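# Transfer croutons from pan to plate, return pan

## Task

Move all the croutons out of the frying pan and onto the dinner plate (dropping them onto it is acceptable). Afterwards put the pan back so it sits flat at the centre of the hot plate. Both the hot plate and the dinner plate must finish lying flat on the table. Everything must stay in place without the robot supporting it. At the end the hand must release and withdraw. Nothing may be knocked or placed off the table.

## Robot and tools

Robot: one six-joint arm with a five-finger right hand. Since there is a single arm, each command row covers that arm alone. Loose objects can occasionally get a brief push from outside.

Frames. Results use the scene frame. Its origin is on the table top below the arm base, +z is up, and +y is to the left when facing along +x. Positions are in metres, orientation is a quaternion wxyz, and velocities are in m/s and rad/s. Motion offsets are given in the hand point's own axes. The hand point sits 0.05 m in front of the palm, where index pad and thumb tip meet in a pinch. Its +z runs along the straightened fingers, +y points out of the palm, and +x runs across the palm away from the thumb. Straight fingers reach 0.06-0.07 m past the point. A wrist bracket on the little-finger side sticks out 0.03 m beyond the point along +y and 0.11 m across the palm, so it can collide with things. Printed positions get less accurate at long reach.

execute_actions takes "actions", a list holding zero or one item, plus an optional "pictures" boolean. An empty list only reports the state. {"rows": [...], "steps": n} runs n control steps of 1/30 s, with n from 1 to 15 (default 15). Each row is used for one step, and the final row repeats if the rows run out. {"steps": n} with no rows is a wait of up to 300 steps, counted from the previous result, so your reply time is included. A refused call moves nothing.

A row is 14 numbers, each in [-1, 1]: dx, dy, dz, rx, ry, rz, little, ring, middle, index, thumb_bend, thumb_turn, force_limit, speed.
- dx to rz are an offset, not a pose. It is measured in hand-point axes from the hand point's pose in the latest result that showed it. If no result has shown it yet, or for a second or later call within one reply, it is measured from the pose at the moment the action begins. Every row counts from that same reference; rows do not add up. 1.0 equals 0.6 m for translation or 180 degrees for rotation. rx, ry, rz form a single rotation vector. Sending all zeros returns the arm to the reference pose; it is not a way to hold still. On each step the command is clipped to within 100 mm and 16 degrees of the measured pose. Smoothing makes the arm trail commands by about 0.17 s. When position and orientation cannot both be reached, position wins.
- Finger numbers are absolute targets. For little, ring, middle, index and thumb_bend, +1 is straight and -1 fully curled. For thumb_turn, +1 is beside the palm and -1 is across in front of it. A pinch is roughly index -0.22, thumb_bend -0.75, thumb_turn -0.57.
- force_limit sets where a closing motor stops. It scales linearly from about 0 N at -1 to 10 N at +1, or 15 N for the two thumb motors. It has no effect on opening.
- speed scales from nearly zero at -1 to full at +1, where a full finger stroke takes 0.6 s. For a soft grip, close at -0.9 or slower.

move(target, speed, stop_force) takes a single 14-number row with the same offset convention. Its hand values are sent at the start. The hand point follows a straight path toward the target pose with no obstacle avoidance. speed is in m/s, from 0.002 to 0.5 (default 0.25), and rotation is capped at twice that value in rad/s. The path takes 0.5-10 s and stops short if it would run longer. Optional stop_force (9-40 N) ends the path when the wrist sensor reads that much added push against the motion for two steps in a row. The arm then backs up two steps and holds. The press can briefly exceed the setting, and a fast approach can still fault. It is measured along the line to the target, so it is unreliable on rotating moves. It is refused in the first 0.2 s of a scene. Leave it out when moving off a surface you are pressing on. The result's "move:" line reports the ending (done, off_target, moving, held, fault, or contact) and any limits (paced = the pose was clipped; held = a check blocked steps, after which the arm may surge). It also gives the distance to the target.

wait(seconds, 0-10) lets time pass with no new command. zoom_image(camera, region) gives a closer view of cam_high, cam_low (both 896x504) or cam_wrist (616x616 fisheye). region is [x0, y0, x1, y1] in pixels from the top-left, at most 504x504. show_instructions displays the reference pages. finished_scene(scene) ends the current scene by its number and is irreversible. Call it only once everything rests stably and the hand has let go and moved away.

Result lines. The state line lists hand-point pose and velocities. "Wrist force" and "Wrist torque" are in end-effector axes and include contact, held weight and inertia. Expect an offset of up to about 4 N, noise up to 2.4 N, and saturation near 50 N. "no reading" is normal at the start. hand_measured, hand_stopped_by (moving, target, force, stalled, fault) and hand_load_n each give six values in motor order. Load is positive when the finger is pushed open, and a lost grip shows as loads near 0. hand_force_limit and hand_speed echo your settings. "pose unreachable" and HELD mark steps changed or blocked by the clearance check. A "Hand target" line shows where the controller is currently driving.

Gripping. A motor moves only when its target changes by at least 0.01. It then locks on reaching the target or the force limit. To squeeze harder, raise force_limit and send a target further closed than measured. To loosen, send a target more open than measured. With the thumb across the palm, the whole hand can wrap objects 0.035-0.08 m wide. Turn the thumb before reaching the object.

Avoid: a joint torque over its limit (24.6 N m for the wrist joints, 132 N m for the others, held weight included), or any outside force of 150 N. Either stops the arm for 10 s and cancels the rest of the call. The arm is stiff, so aiming even slightly past a firm contact can fault it. Move slowly near contacts. Do not drop, slam or shove objects, and never push anything off the table. Holding loads heats the motors: MOTOR HOT appears at 70 °C, and at 85 °C the brakes engage until they cool.

Each tool is called after "Emit:" in YAML: its name, and indented under it one key for each argument.

Reference images:

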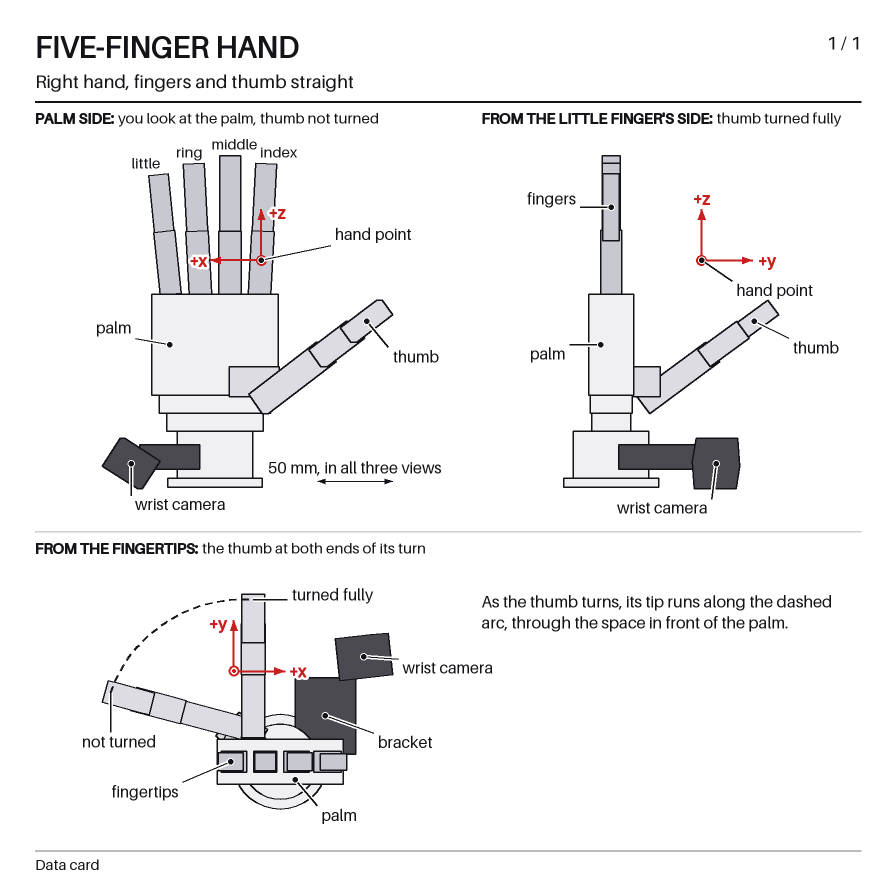

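## Session

Emit:
execute_actions:
  actions: []

Scene clock: 0.00 s of 6600.00 s.
end_effector_position=(+0.5892, +0.2317, +0.1977) hand_measured=(+1.000, +1.000, +1.000, +1.000, +1.000, +1.000) hand_load_n=(+0.0, +0.0, +0.0, +0.0, +0.0, +0.0) hand_stopped_by=(target, target, target, target, target, target) hand_force_limit=0.00 hand_speed=-0.80 end_effector_quat_wxyz=(+0.440, +0.510, +0.732, +0.102) end_effector_velocity=(-0.000, +0.000, -0.000) end_effector_angular_velocity=(+0.001, +0.000, +0.001)
Joint positions: [ 0.032 -1.438  1.897  0.196  1.502  0.016]
Joint velocities: [ 0.    -0.001  0.001  0.    -0.001  0.   ]
Motor temperatures (°C, as the motors report them): [26 26 30 36 33 34]
Wrist force (N, on the end effector, along its own x y z axes, offset not removed): no reading
Wrist torque (N m, same axes, about the end effector's origin, offset not removed): no reading
Hand target: +0.589, +0.232, +0.198; +0.440, +0.510, +0.732, +0.102

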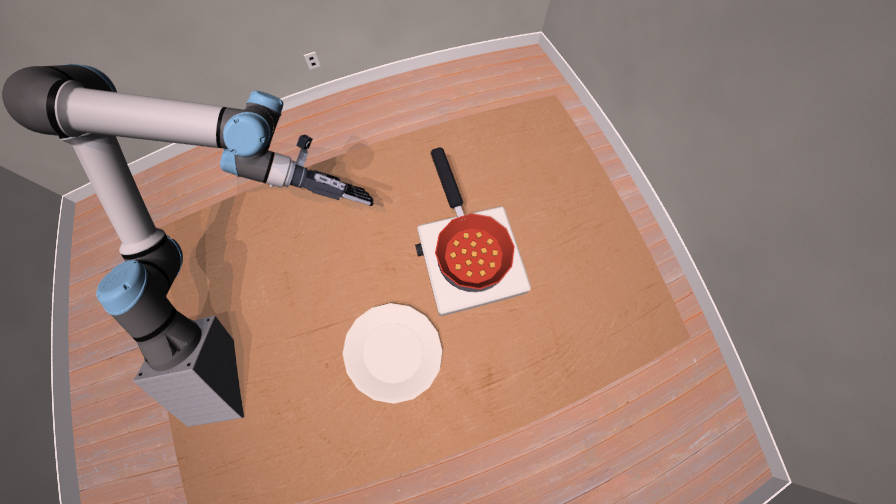

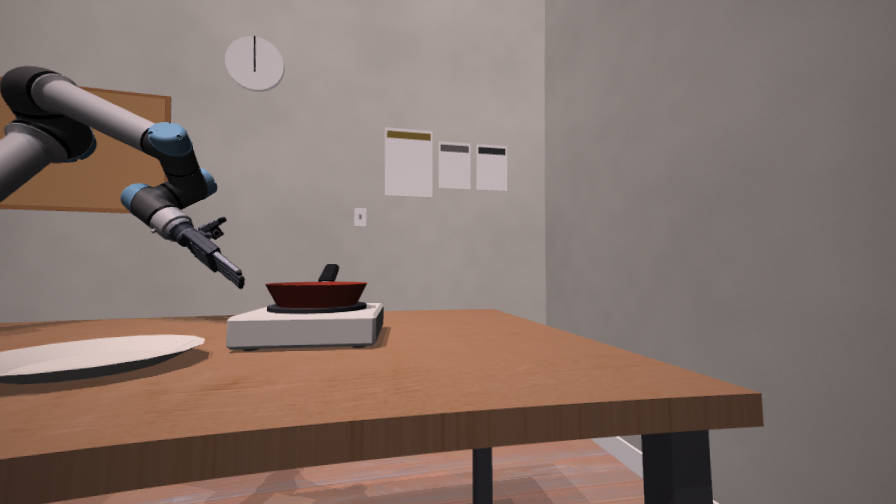

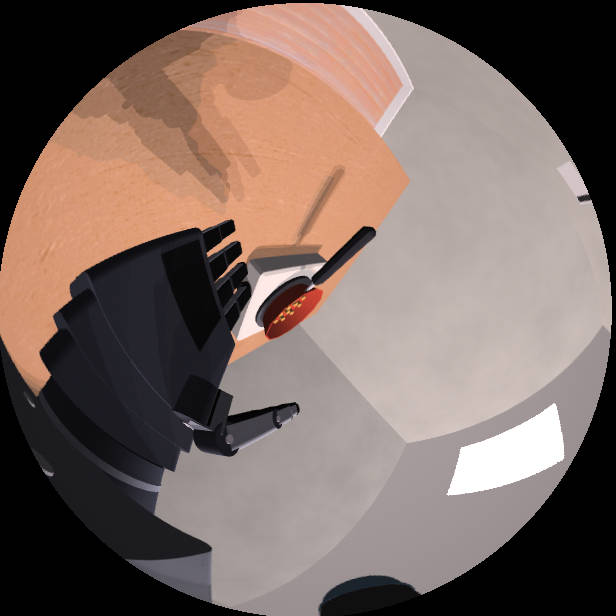

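Emit:
move:
  target: [0,0,-0.1,0.254,0.159,0.104,1,1,1,1,1,-1,0.5,0.5]

Scene clock: 25.83 s of 6600.00 s.
end_effector_position=(+0.5444, +0.2498, +0.2333) hand_measured=(+1.000, +1.000, +1.000, +1.000, +1.000, -1.000) hand_load_n=(+0.0, +0.0, +0.0, +0.0, +0.0, +0.0) hand_stopped_by=(target, target, target, target, target, target) hand_force_limit=0.50 hand_speed=0.50 end_effector_quat_wxyz=(+0.000, +0.707, +0.707, +0.001) end_effector_velocity=(-0.001, +0.000, +0.000) end_effector_angular_velocity=(+0.003, +0.008, -0.001)
Joint positions: [-0.275 -1.2    1.442  1.454  0.944 -0.317]
Joint velocities: [-0.001  0.004 -0.003  0.011 -0.001 -0.007]
Motor temperatures (°C, as the motors report them): [26 26 30 36 33 34]
Wrist force (N, on the end effector, along its own x y z axes, offset not removed): [-1.6 2.0 0.0]
Wrist torque (N m, same axes, about the end effector's origin, offset not removed): [0.47 0.30 -0.24]
Hand target: +0.544, +0.250, +0.233; -0.000, +0.707, +0.707, +0.001
Off the commanded pose: 0.000 m, 0 deg.
After step 90, 20.33 s passed at rest.
move: done
camera_calibration (this result's frames):
cam_wrist: T_world_to_cam=[[0.997139, -0.0750783, 0.00873842, -0.532132], [-0.0691815, -0.859971, 0.505631, 0.140486], [-0.0304472, -0.504789, -0.862705, 0.475895], [0, 0, 0, 1]] pos_world=[0.554819, 0.321089, 0.344173]

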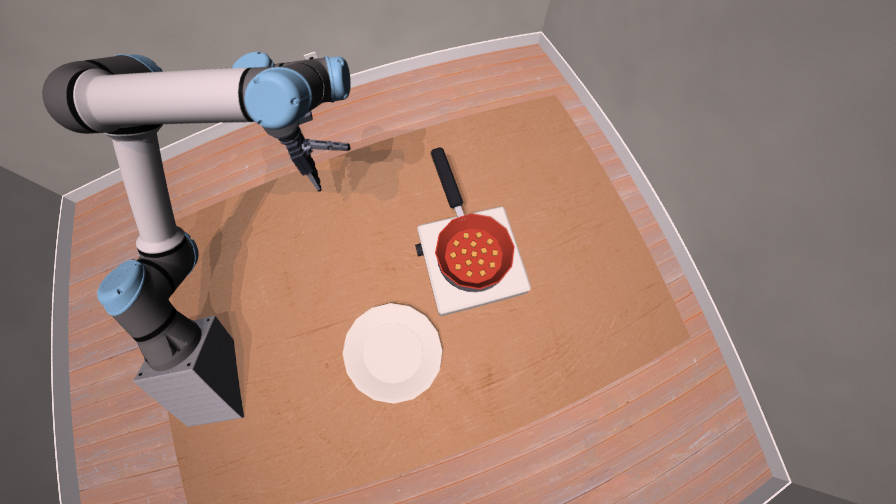

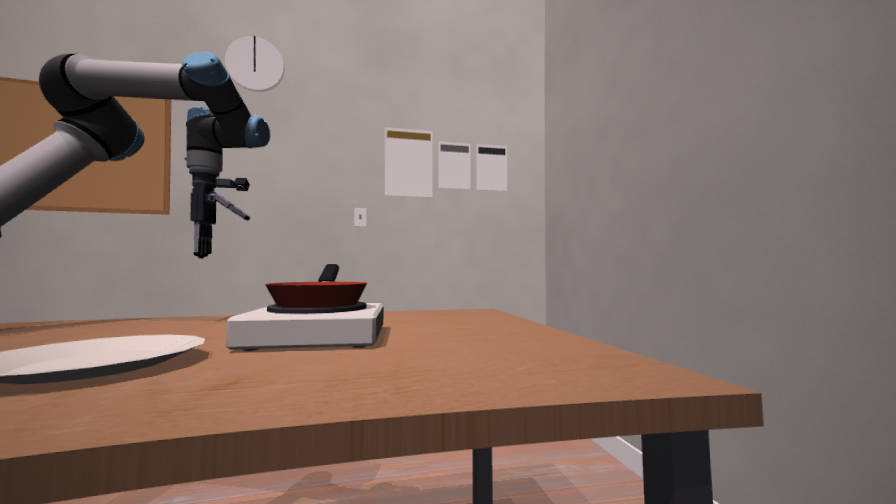

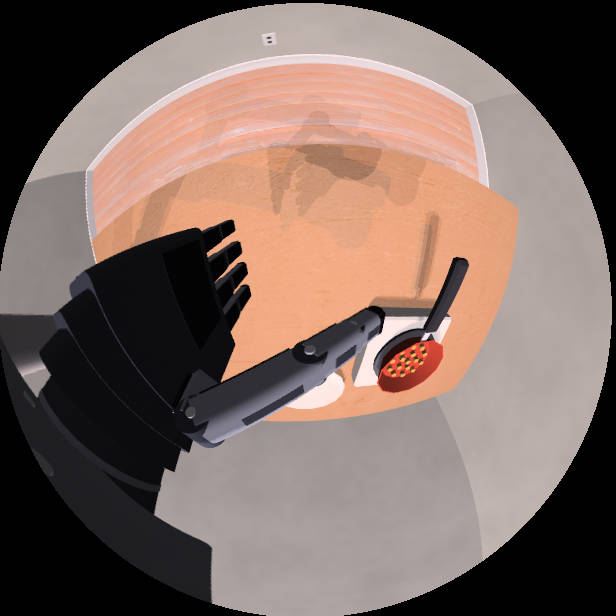

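Emit:
move:
  target: [-0.133,0.411,0.044,-0.167,0,0,1,1,1,1,1,-1,0.5,0.5]

Emit:
move:
  target: [0,0,0.13,0,0,0,1,1,1,1,1,-1,0.5,0.5]
  speed: 0.08

Scene clock: 36.90 s of 6600.00 s.
end_effector_position=(+0.7910, +0.1705, +0.2073) hand_measured=(+1.000, +1.000, +1.000, +1.000, +1.000, -1.000) hand_load_n=(+0.0, +0.0, +0.0, +0.0, +0.0, +0.0) hand_stopped_by=(target, target, target, target, target, target) hand_force_limit=0.50 hand_speed=0.50 end_effector_quat_wxyz=(+0.183, +0.683, +0.683, +0.184) end_effector_velocity=(+0.002, -0.001, -0.002) end_effector_angular_velocity=(-0.001, -0.001, -0.001)
Joint positions: [-0.233 -0.868  1.041  0.831  0.906  0.143]
Joint velocities: [ 0.002  0.005 -0.005 -0.002  0.003  0.003]
Motor temperatures (°C, as the motors report them): [26 26 30 36 33 34]
Wrist force (N, on the end effector, along its own x y z axes, offset not removed): [0.3 2.5 -1.2]
Wrist torque (N m, same axes, about the end effector's origin, offset not removed): [0.55 0.09 -0.13]
Hand target: +0.791, +0.170, +0.207; +0.183, +0.683, +0.683, +0.184
Off the commanded pose: 0.000 m, 0 deg.
After step 90, 6.40 s passed at rest.
move: done
camera_calibration (this result's frames):
cam_wrist: T_world_to_cam=[[0.858774, -0.075689, 0.506732, -0.77745], [-0.313212, -0.860255, 0.402317, 0.316961], [0.405468, -0.504214, -0.762472, 0.0552058], [0, 0, 0, 1]] pos_world=[0.744546, 0.241659, 0.308533]

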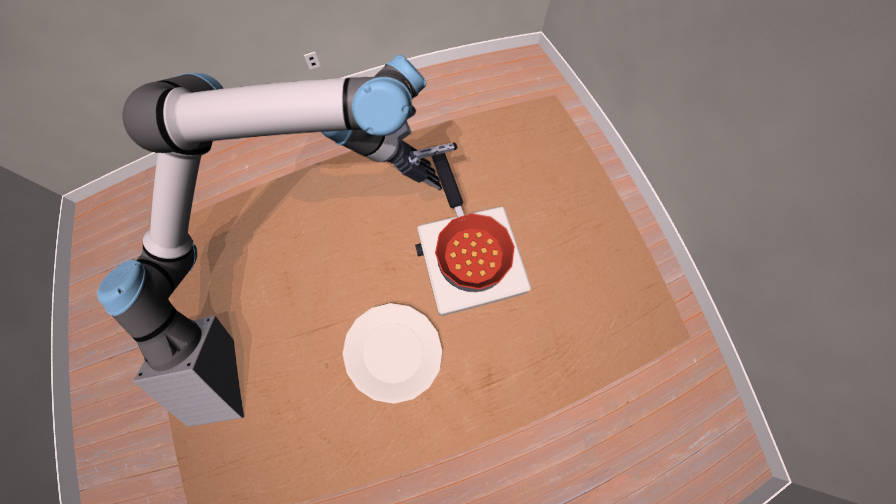

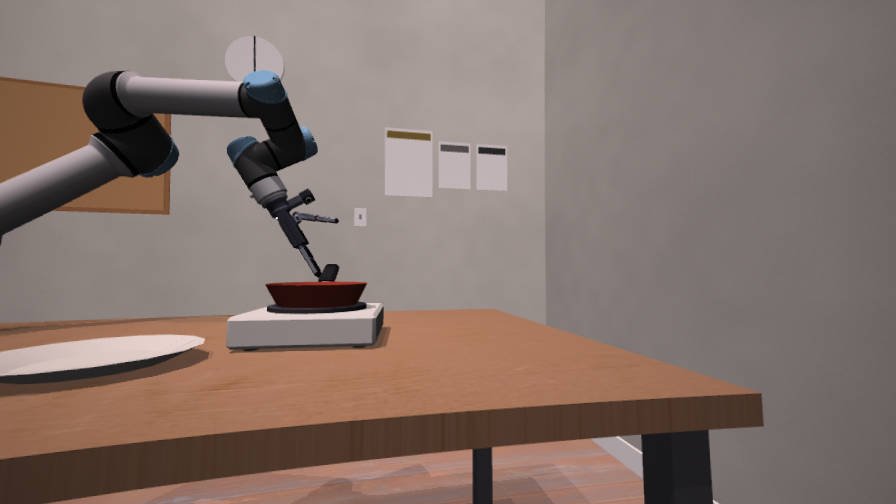

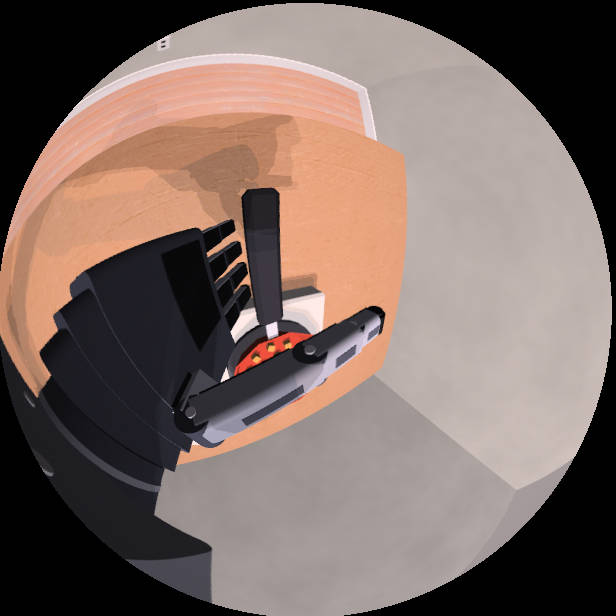

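Scene clock: 38.33 s of 6600.00 s.
end_effector_position=(+0.8301, +0.1706, +0.1400) hand_measured=(+1.000, +1.000, +1.000, +1.000, +1.000, -1.000) hand_load_n=(+0.0, +0.0, +0.0, +0.0, +0.0, +0.0) hand_stopped_by=(target, target, target, target, target, target) hand_force_limit=0.50 hand_speed=0.50 end_effector_quat_wxyz=(+0.183, +0.683, +0.683, +0.184) end_effector_velocity=(+0.001, -0.000, -0.000) end_effector_angular_velocity=(-0.000, -0.001, +0.000)
Joint positions: [-0.155 -0.725  0.912  0.769  0.949  0.224]
Joint velocities: [ 0.     0.003 -0.005 -0.     0.     0.001]
Motor temperatures (°C, as the motors report them): [26 26 30 36 33 34]
Wrist force (N, on the end effector, along its own x y z axes, offset not removed): [0.8 2.1 0.2]
Wrist torque (N m, same axes, about the end effector's origin, offset not removed): [0.41 -0.09 0.02]
Hand target: +0.830, +0.171, +0.140; +0.183, +0.683, +0.683, +0.184
Off the commanded pose: 0.000 m, 0 deg.
move: done
camera_calibration (this result's frames):
cam_wrist: T_world_to_cam=[[0.858712, -0.0756145, 0.50685, -0.776918], [-0.313181, -0.860297, 0.402252, 0.356389], [0.405625, -0.504154, -0.762428, -0.0120384], [0, 0, 0, 1]] pos_world=[0.783646, 0.241785, 0.241244]

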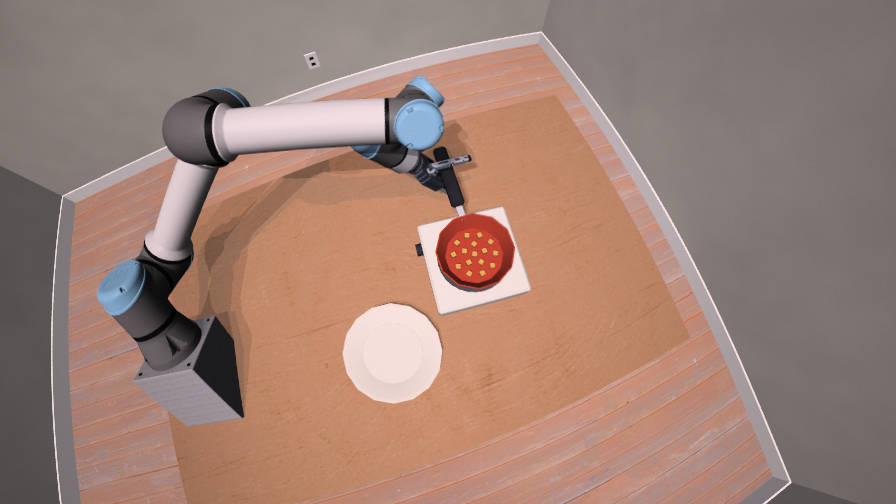

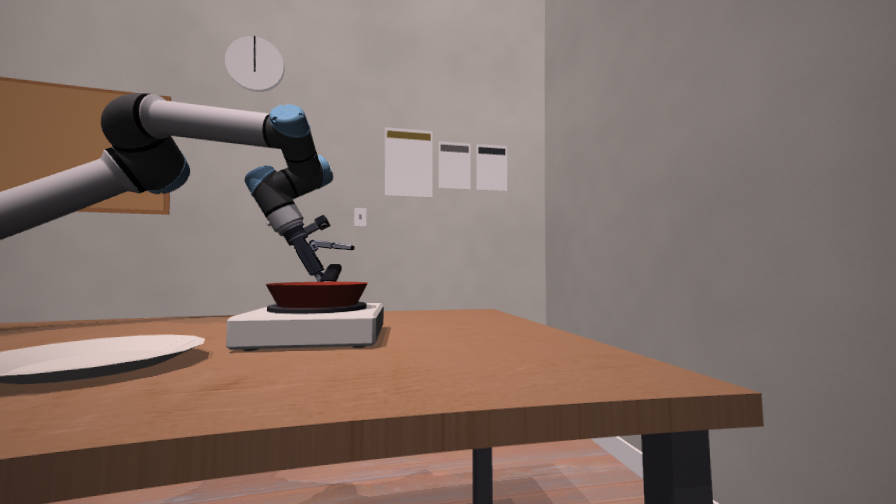

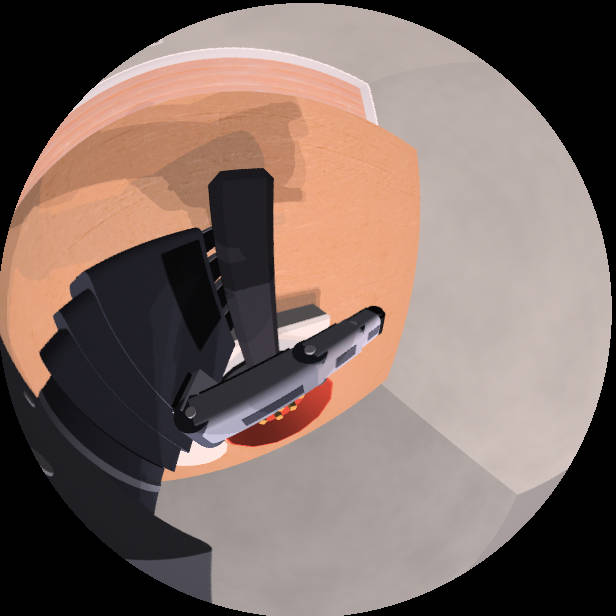

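Emit:
move:
  target: [0,-0.03,0.07,0,0.053,0.03,1,1,1,1,1,-1,0.5,0.5]
  speed: 0.05

Emit:
move:
  target: [0,0,0,0,0,0,-1,-1,-1,-1,-1,-1,1,-0.3]

Scene clock: 45.63 s of 6600.00 s.
end_effector_position=(+0.8356, +0.1707, +0.0948) hand_measured=(+1.000, +1.000, +1.000, +1.000, +1.000, -1.000) hand_load_n=(+0.0, +0.0, +0.0, +0.0, +0.0, +0.0) hand_stopped_by=(target, target, target, target, target, target) hand_force_limit=0.50 hand_speed=0.50 end_effector_quat_wxyz=(+0.117, +0.696, +0.663, +0.249) end_effector_velocity=(+0.000, +0.000, -0.001) end_effector_angular_velocity=(+0.010, -0.001, +0.000)
Joint positions: [-0.159 -0.676  0.953  0.619  0.788  0.353]
Joint velocities: [-0.001  0.001  0.003 -0.009 -0.009  0.008]
Motor temperatures (°C, as the motors report them): [26 26 30 36 33 34]
Wrist force (N, on the end effector, along its own x y z axes, offset not removed): [0.3 1.0 -0.8]
Wrist torque (N m, same axes, about the end effector's origin, offset not removed): [0.27 0.04 -0.25]
Hand target: +0.836, +0.171, +0.095; +0.117, +0.696, +0.663, +0.249
Off the commanded pose: 0.000 m, 0 deg.
After step 90, 2.10 s passed at rest.
move: done
camera_calibration (this result's frames):
cam_wrist: T_world_to_cam=[[0.859168, -0.168444, 0.483174, -0.741038], [-0.311215, -0.921556, 0.232121, 0.401274], [0.406173, -0.349802, -0.844193, -0.0677235], [0, 0, 0, 1]] pos_world=[0.789066, 0.221283, 0.207735]

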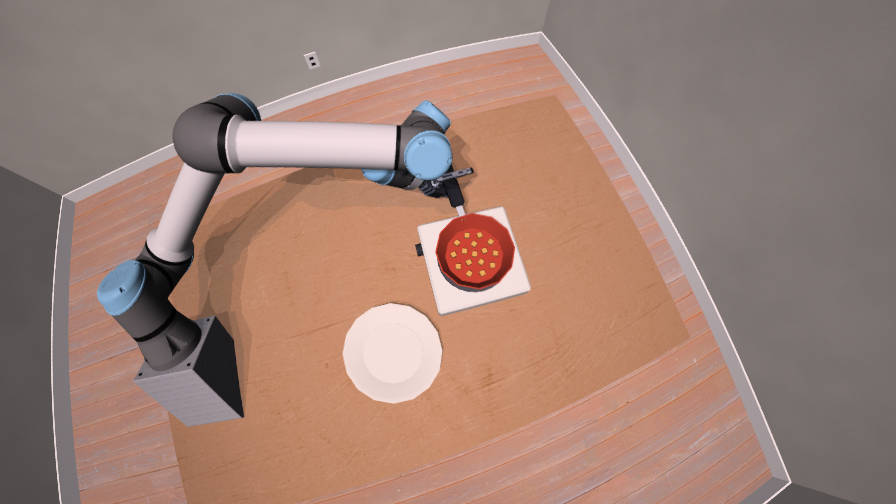

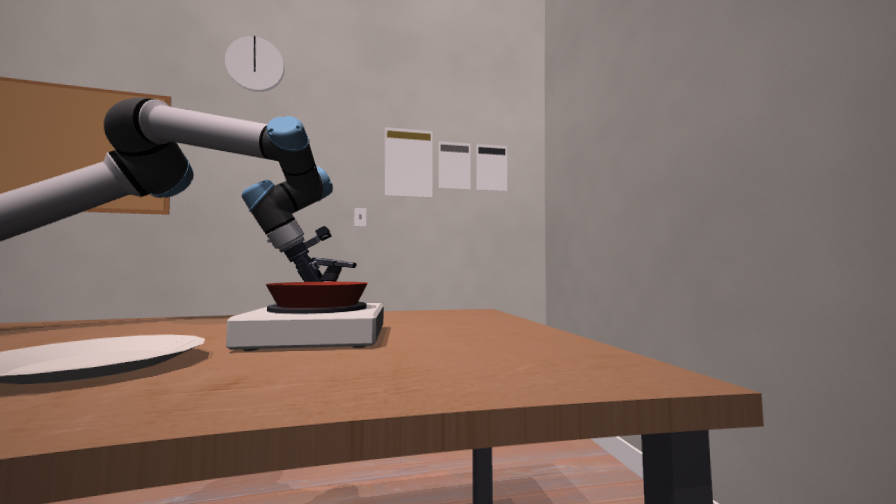

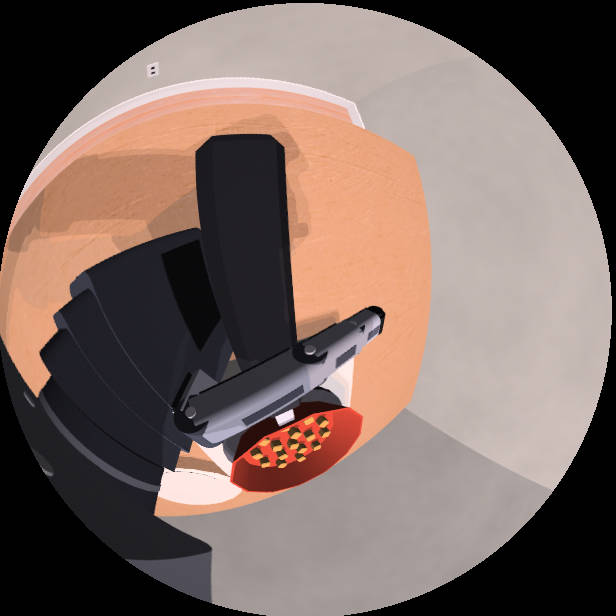

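Scene clock: 47.60 s of 6600.00 s.
end_effector_position=(+0.8356, +0.1707, +0.0948) hand_measured=(-0.962, -0.936, -0.582, -0.926, -0.044, -1.000) hand_load_n=(+12.0, +10.0, +12.0, +9.0, +15.0, +1.5) hand_stopped_by=(force, force, force, force, force, target) hand_force_limit=1.00 hand_speed=-0.30 end_effector_quat_wxyz=(+0.117, +0.696, +0.663, +0.249) end_effector_velocity=(+0.000, +0.000, -0.000) end_effector_angular_velocity=(-0.000, -0.000, +0.001)
Joint positions: [-0.159 -0.676  0.953  0.619  0.788  0.353]
Joint velocities: [ 0. -0.  0. -0.  0. -0.]
Motor temperatures (°C, as the motors report them): [26 26 30 36 33 34]
Wrist force (N, on the end effector, along its own x y z axes, offset not removed): [-1.1 -0.4 1.0]
Wrist torque (N m, same axes, about the end effector's origin, offset not removed): [-0.06 -0.18 -0.09]
Hand target: +0.836, +0.171, +0.095; +0.117, +0.696, +0.663, +0.249
Off the commanded pose: 0.000 m, 0 deg.
move: done
camera_calibration (this result's frames):
cam_wrist: T_world_to_cam=[[0.859168, -0.168391, 0.483193, -0.741055], [-0.311191, -0.92155, 0.232174, 0.401244], [0.40619, -0.349842, -0.844168, -0.0677274], [0, 0, 0, 1]] pos_world=[0.789064, 0.221286, 0.20774]

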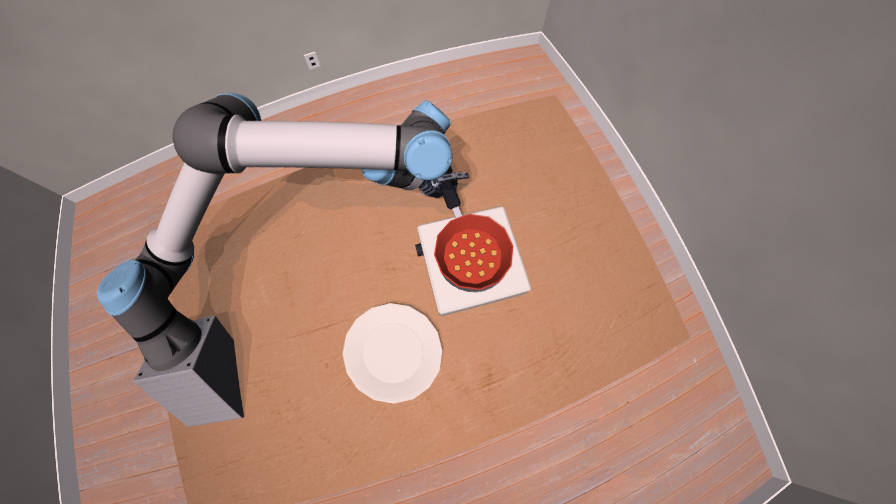

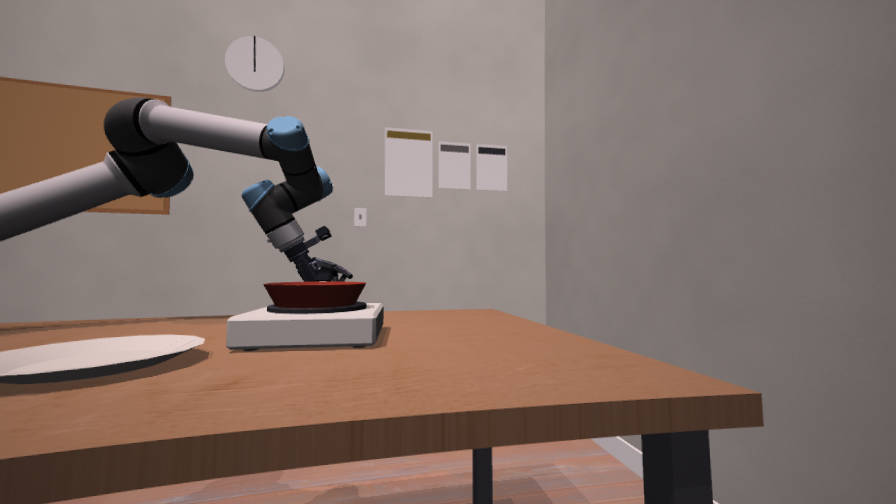

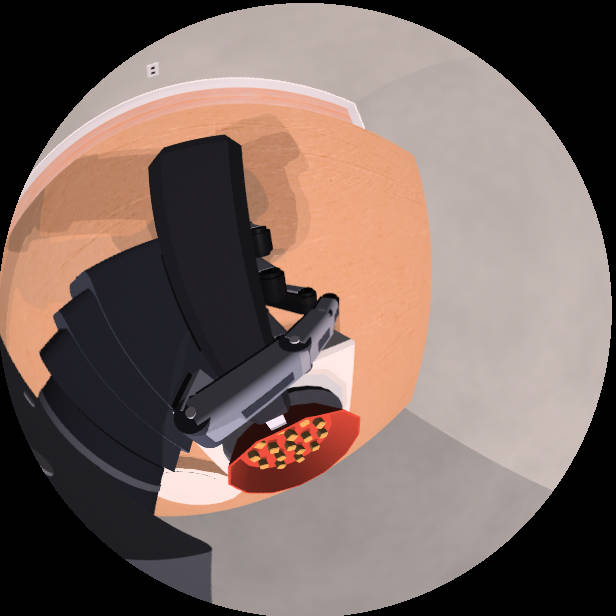

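Emit:
move:
  target: [0,0,0,0,0,0,0.6,0.6,0.6,0.6,1,-1,1,0.5]

Emit:
move:
  target: [0,0.008,-0.035,0,0,0,0.6,0.6,0.6,0.6,1,-1,1,0.5]
  speed: 0.05

Emit:
move:
  target: [0,0,0,0,0,0,-1,-1,-1,-1,1,-1,1,-0.3]

Emit:
move:
  target: [0,0,0,0,0,0,-1,-1,-1,-1,-1,-1,1,-0.3]

Scene clock: 58.43 s of 6600.00 s.
end_effector_position=(+0.8356, +0.1707, +0.0948) hand_measured=(+0.600, +0.600, +0.600, +0.600, +1.000, -1.000) hand_load_n=(+0.0, +0.0, +0.0, +0.0, +0.0, +0.0) hand_stopped_by=(target, target, target, target, target, target) hand_force_limit=1.00 hand_speed=0.50 end_effector_quat_wxyz=(+0.117, +0.696, +0.663, +0.249) end_effector_velocity=(-0.000, -0.000, -0.000) end_effector_angular_velocity=(-0.001, +0.000, -0.000)
Joint positions: [-0.159 -0.676  0.953  0.619  0.788  0.353]
Joint velocities: [ 0.     0.     0.    -0.     0.001 -0.   ]
Motor temperatures (°C, as the motors report them): [26 26 30 36 33 34]
Wrist force (N, on the end effector, along its own x y z axes, offset not removed): [0.1 0.9 -0.7]
Wrist torque (N m, same axes, about the end effector's origin, offset not removed): [0.30 0.15 -0.22]
Hand target: +0.836, +0.171, +0.095; +0.117, +0.696, +0.663, +0.249
Off the commanded pose: 0.000 m, 0 deg.
After step 90, 6.87 s passed at rest.
move: done
camera_calibration (this result's frames):
cam_wrist: T_world_to_cam=[[0.859166, -0.168424, 0.483184, -0.741047], [-0.311182, -0.921575, 0.232089, 0.401265], [0.4062, -0.349762, -0.844197, -0.0677439], [0, 0, 0, 1]] pos_world=[0.789067, 0.221291, 0.207743]

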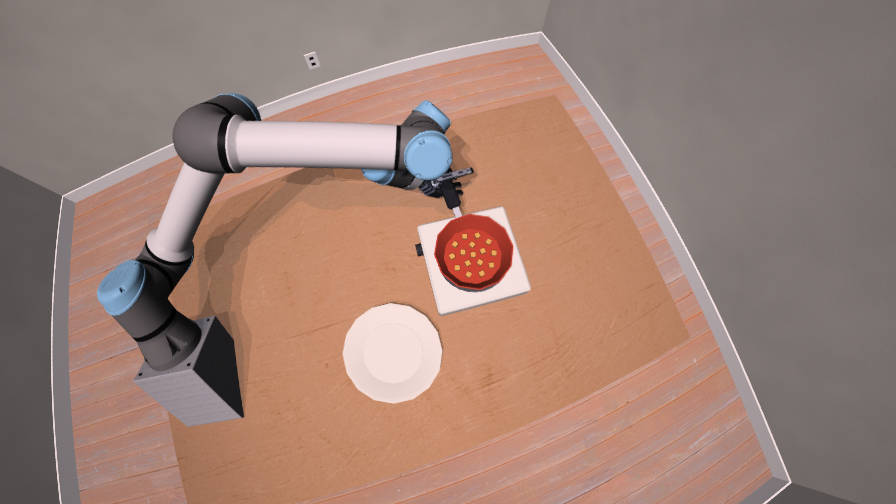

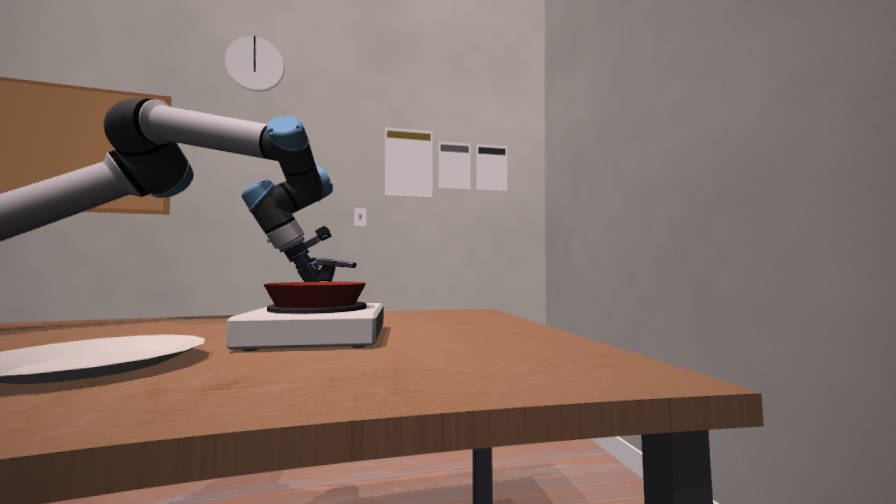

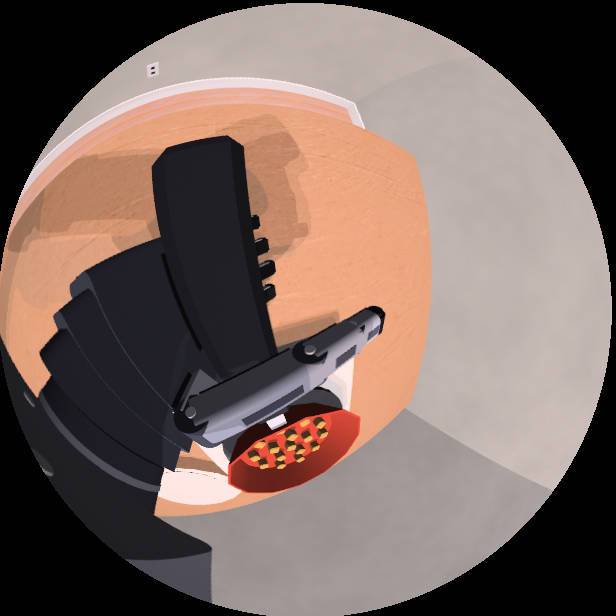

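Scene clock: 59.27 s of 6600.00 s.
end_effector_position=(+0.8293, +0.1668, +0.1148) hand_measured=(+0.600, +0.600, +0.600, +0.600, +1.000, -1.000) hand_load_n=(+0.0, +0.0, +0.0, +0.0, +0.0, +0.0) hand_stopped_by=(target, target, target, target, target, target) hand_force_limit=1.00 hand_speed=0.50 end_effector_quat_wxyz=(+0.117, +0.696, +0.663, +0.249) end_effector_velocity=(-0.000, -0.001, +0.003) end_effector_angular_velocity=(-0.001, -0.001, -0.000)
Joint positions: [-0.184 -0.704  0.975  0.646  0.772  0.325]
Joint velocities: [-0.004 -0.003  0.001  0.002 -0.001 -0.003]
Motor temperatures (°C, as the motors report them): [26 26 30 36 33 34]
Wrist force (N, on the end effector, along its own x y z axes, offset not removed): [-0.5 0.1 -0.4]
Wrist torque (N m, same axes, about the end effector's origin, offset not removed): [0.21 0.10 -0.19]
Hand target: +0.829, +0.167, +0.115; +0.117, +0.696, +0.663, +0.249
Off the commanded pose: 0.000 m, 0 deg.
move: done
camera_calibration (this result's frames):
cam_wrist: T_world_to_cam=[[0.859159, -0.168434, 0.483193, -0.745936], [-0.311198, -0.921569, 0.232091, 0.391057], [0.406203, -0.349772, -0.844191, -0.0496336], [0, 0, 0, 1]] pos_world=[0.782735, 0.217385, 0.227769]

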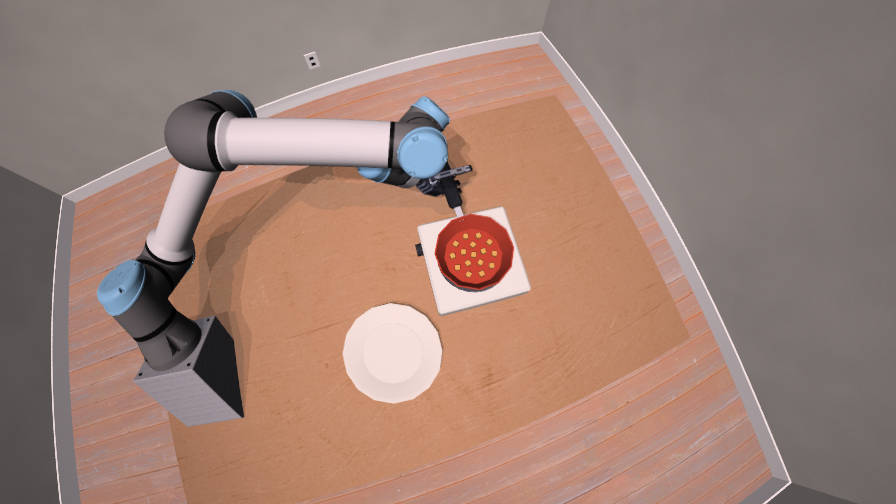

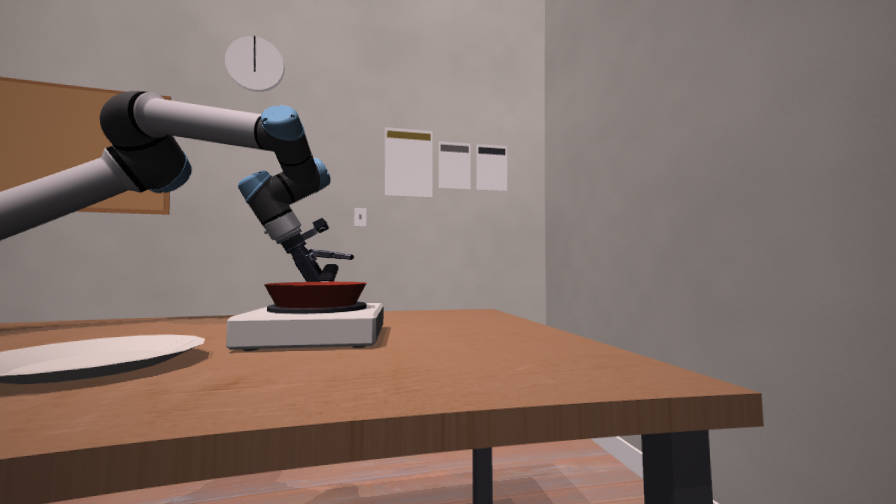

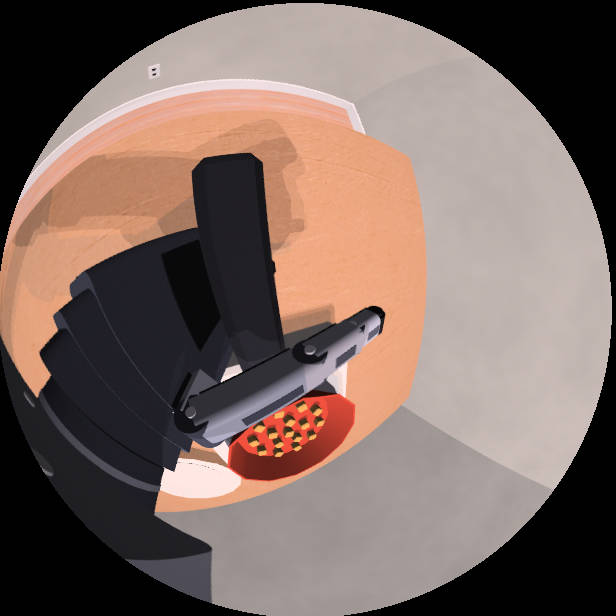

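Scene clock: 60.87 s of 6600.00 s.
end_effector_position=(+0.8293, +0.1668, +0.1148) hand_measured=(-0.944, -0.908, -0.892, -0.866, +1.000, -1.000) hand_load_n=(+11.5, +9.5, +9.0, +4.0, +0.0, +0.0) hand_stopped_by=(force, force, force, force, target, target) hand_force_limit=1.00 hand_speed=-0.30 end_effector_quat_wxyz=(+0.117, +0.696, +0.663, +0.249) end_effector_velocity=(+0.000, -0.000, -0.000) end_effector_angular_velocity=(-0.001, -0.000, -0.001)
Joint positions: [-0.184 -0.704  0.975  0.646  0.772  0.325]
Joint velocities: [ 0.     0.    -0.     0.     0.002  0.   ]
Motor temperatures (°C, as the motors report them): [26 26 30 36 33 34]
Wrist force (N, on the end effector, along its own x y z axes, offset not removed): [0.6 -1.3 -0.6]
Wrist torque (N m, same axes, about the end effector's origin, offset not removed): [-0.18 -0.25 0.01]
Hand target: +0.829, +0.167, +0.115; +0.117, +0.696, +0.663, +0.249
Off the commanded pose: 0.000 m, 0 deg.
move: done
camera_calibration (this result's frames):
cam_wrist: T_world_to_cam=[[0.859163, -0.168432, 0.483187, -0.745931], [-0.311194, -0.92157, 0.232093, 0.391061], [0.406199, -0.349771, -0.844194, -0.0496429], [0, 0, 0, 1]] pos_world=[0.782737, 0.217387, 0.227754]

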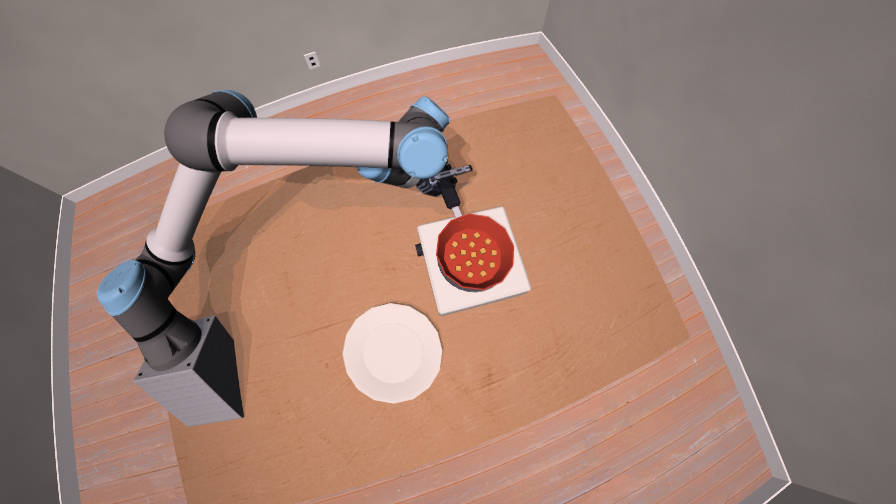

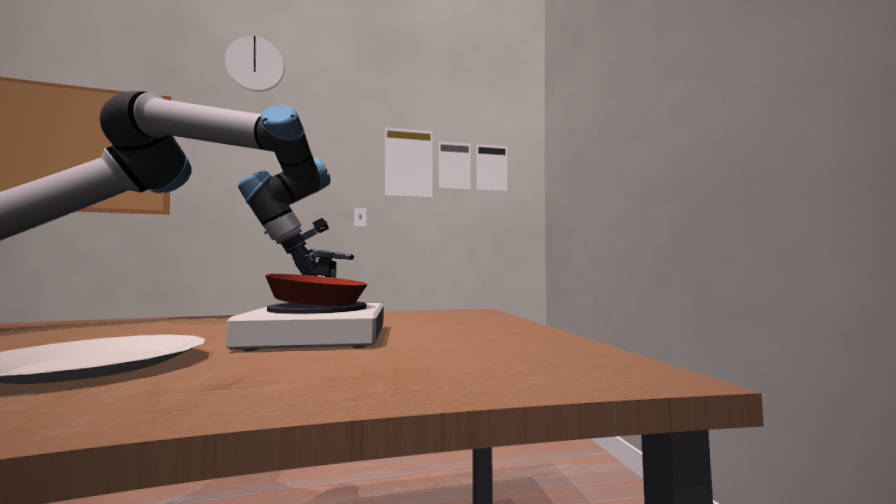

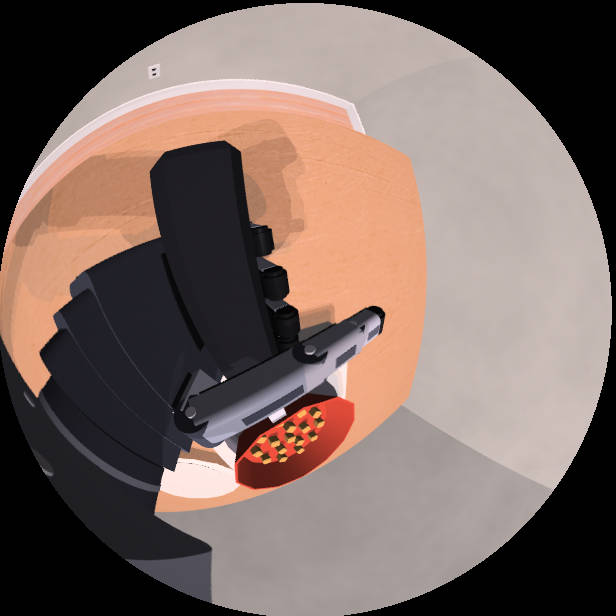

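Scene clock: 62.57 s of 6600.00 s.
end_effector_position=(+0.8293, +0.1668, +0.1148) hand_measured=(-0.944, -0.908, -0.892, -0.866, -0.002, -1.000) hand_load_n=(+11.5, +9.5, +8.5, +4.0, +15.5, +3.5) hand_stopped_by=(force, force, force, force, force, target) hand_force_limit=1.00 hand_speed=-0.30 end_effector_quat_wxyz=(+0.117, +0.696, +0.663, +0.249) end_effector_velocity=(+0.000, +0.000, +0.001) end_effector_angular_velocity=(+0.000, -0.001, +0.001)
Joint positions: [-0.184 -0.704  0.975  0.646  0.772  0.325]
Joint velocities: [-0.001 -0.    -0.001 -0.    -0.001  0.   ]
Motor temperatures (°C, as the motors report them): [26 26 30 36 33 34]
Wrist force (N, on the end effector, along its own x y z axes, offset not removed): [1.4 0.7 0.2]
Wrist torque (N m, same axes, about the end effector's origin, offset not removed): [0.07 -0.36 0.01]
Hand target: +0.829, +0.167, +0.115; +0.117, +0.696, +0.663, +0.249
Off the commanded pose: 0.000 m, 0 deg.
move: done
camera_calibration (this result's frames):
cam_wrist: T_world_to_cam=[[0.859163, -0.168432, 0.483187, -0.745931], [-0.311194, -0.92157, 0.232093, 0.391061], [0.406199, -0.34977, -0.844194, -0.0496428], [0, 0, 0, 1]] pos_world=[0.782737, 0.217387, 0.227754]

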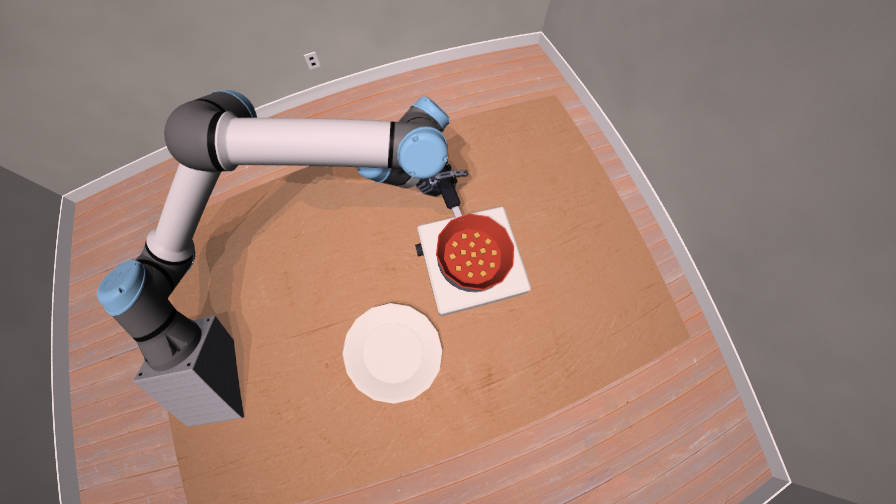

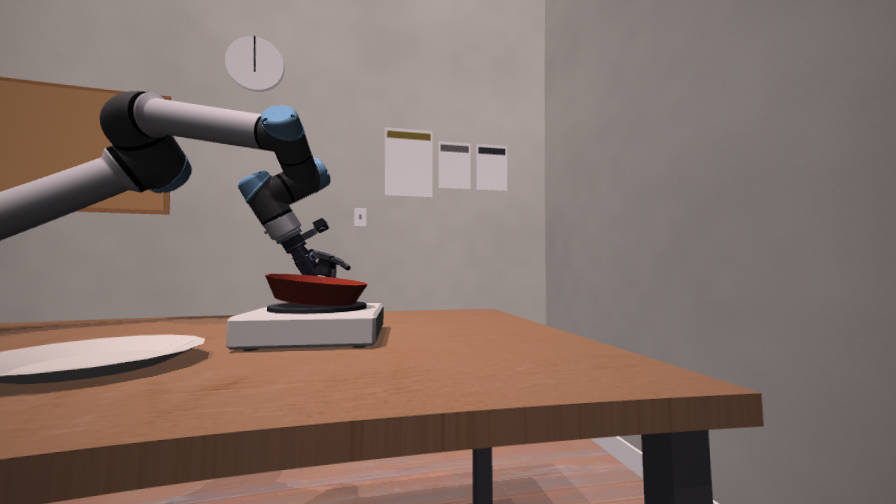

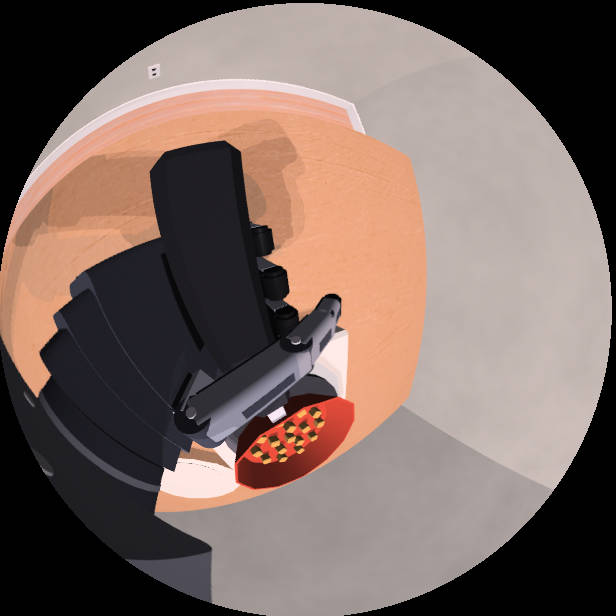

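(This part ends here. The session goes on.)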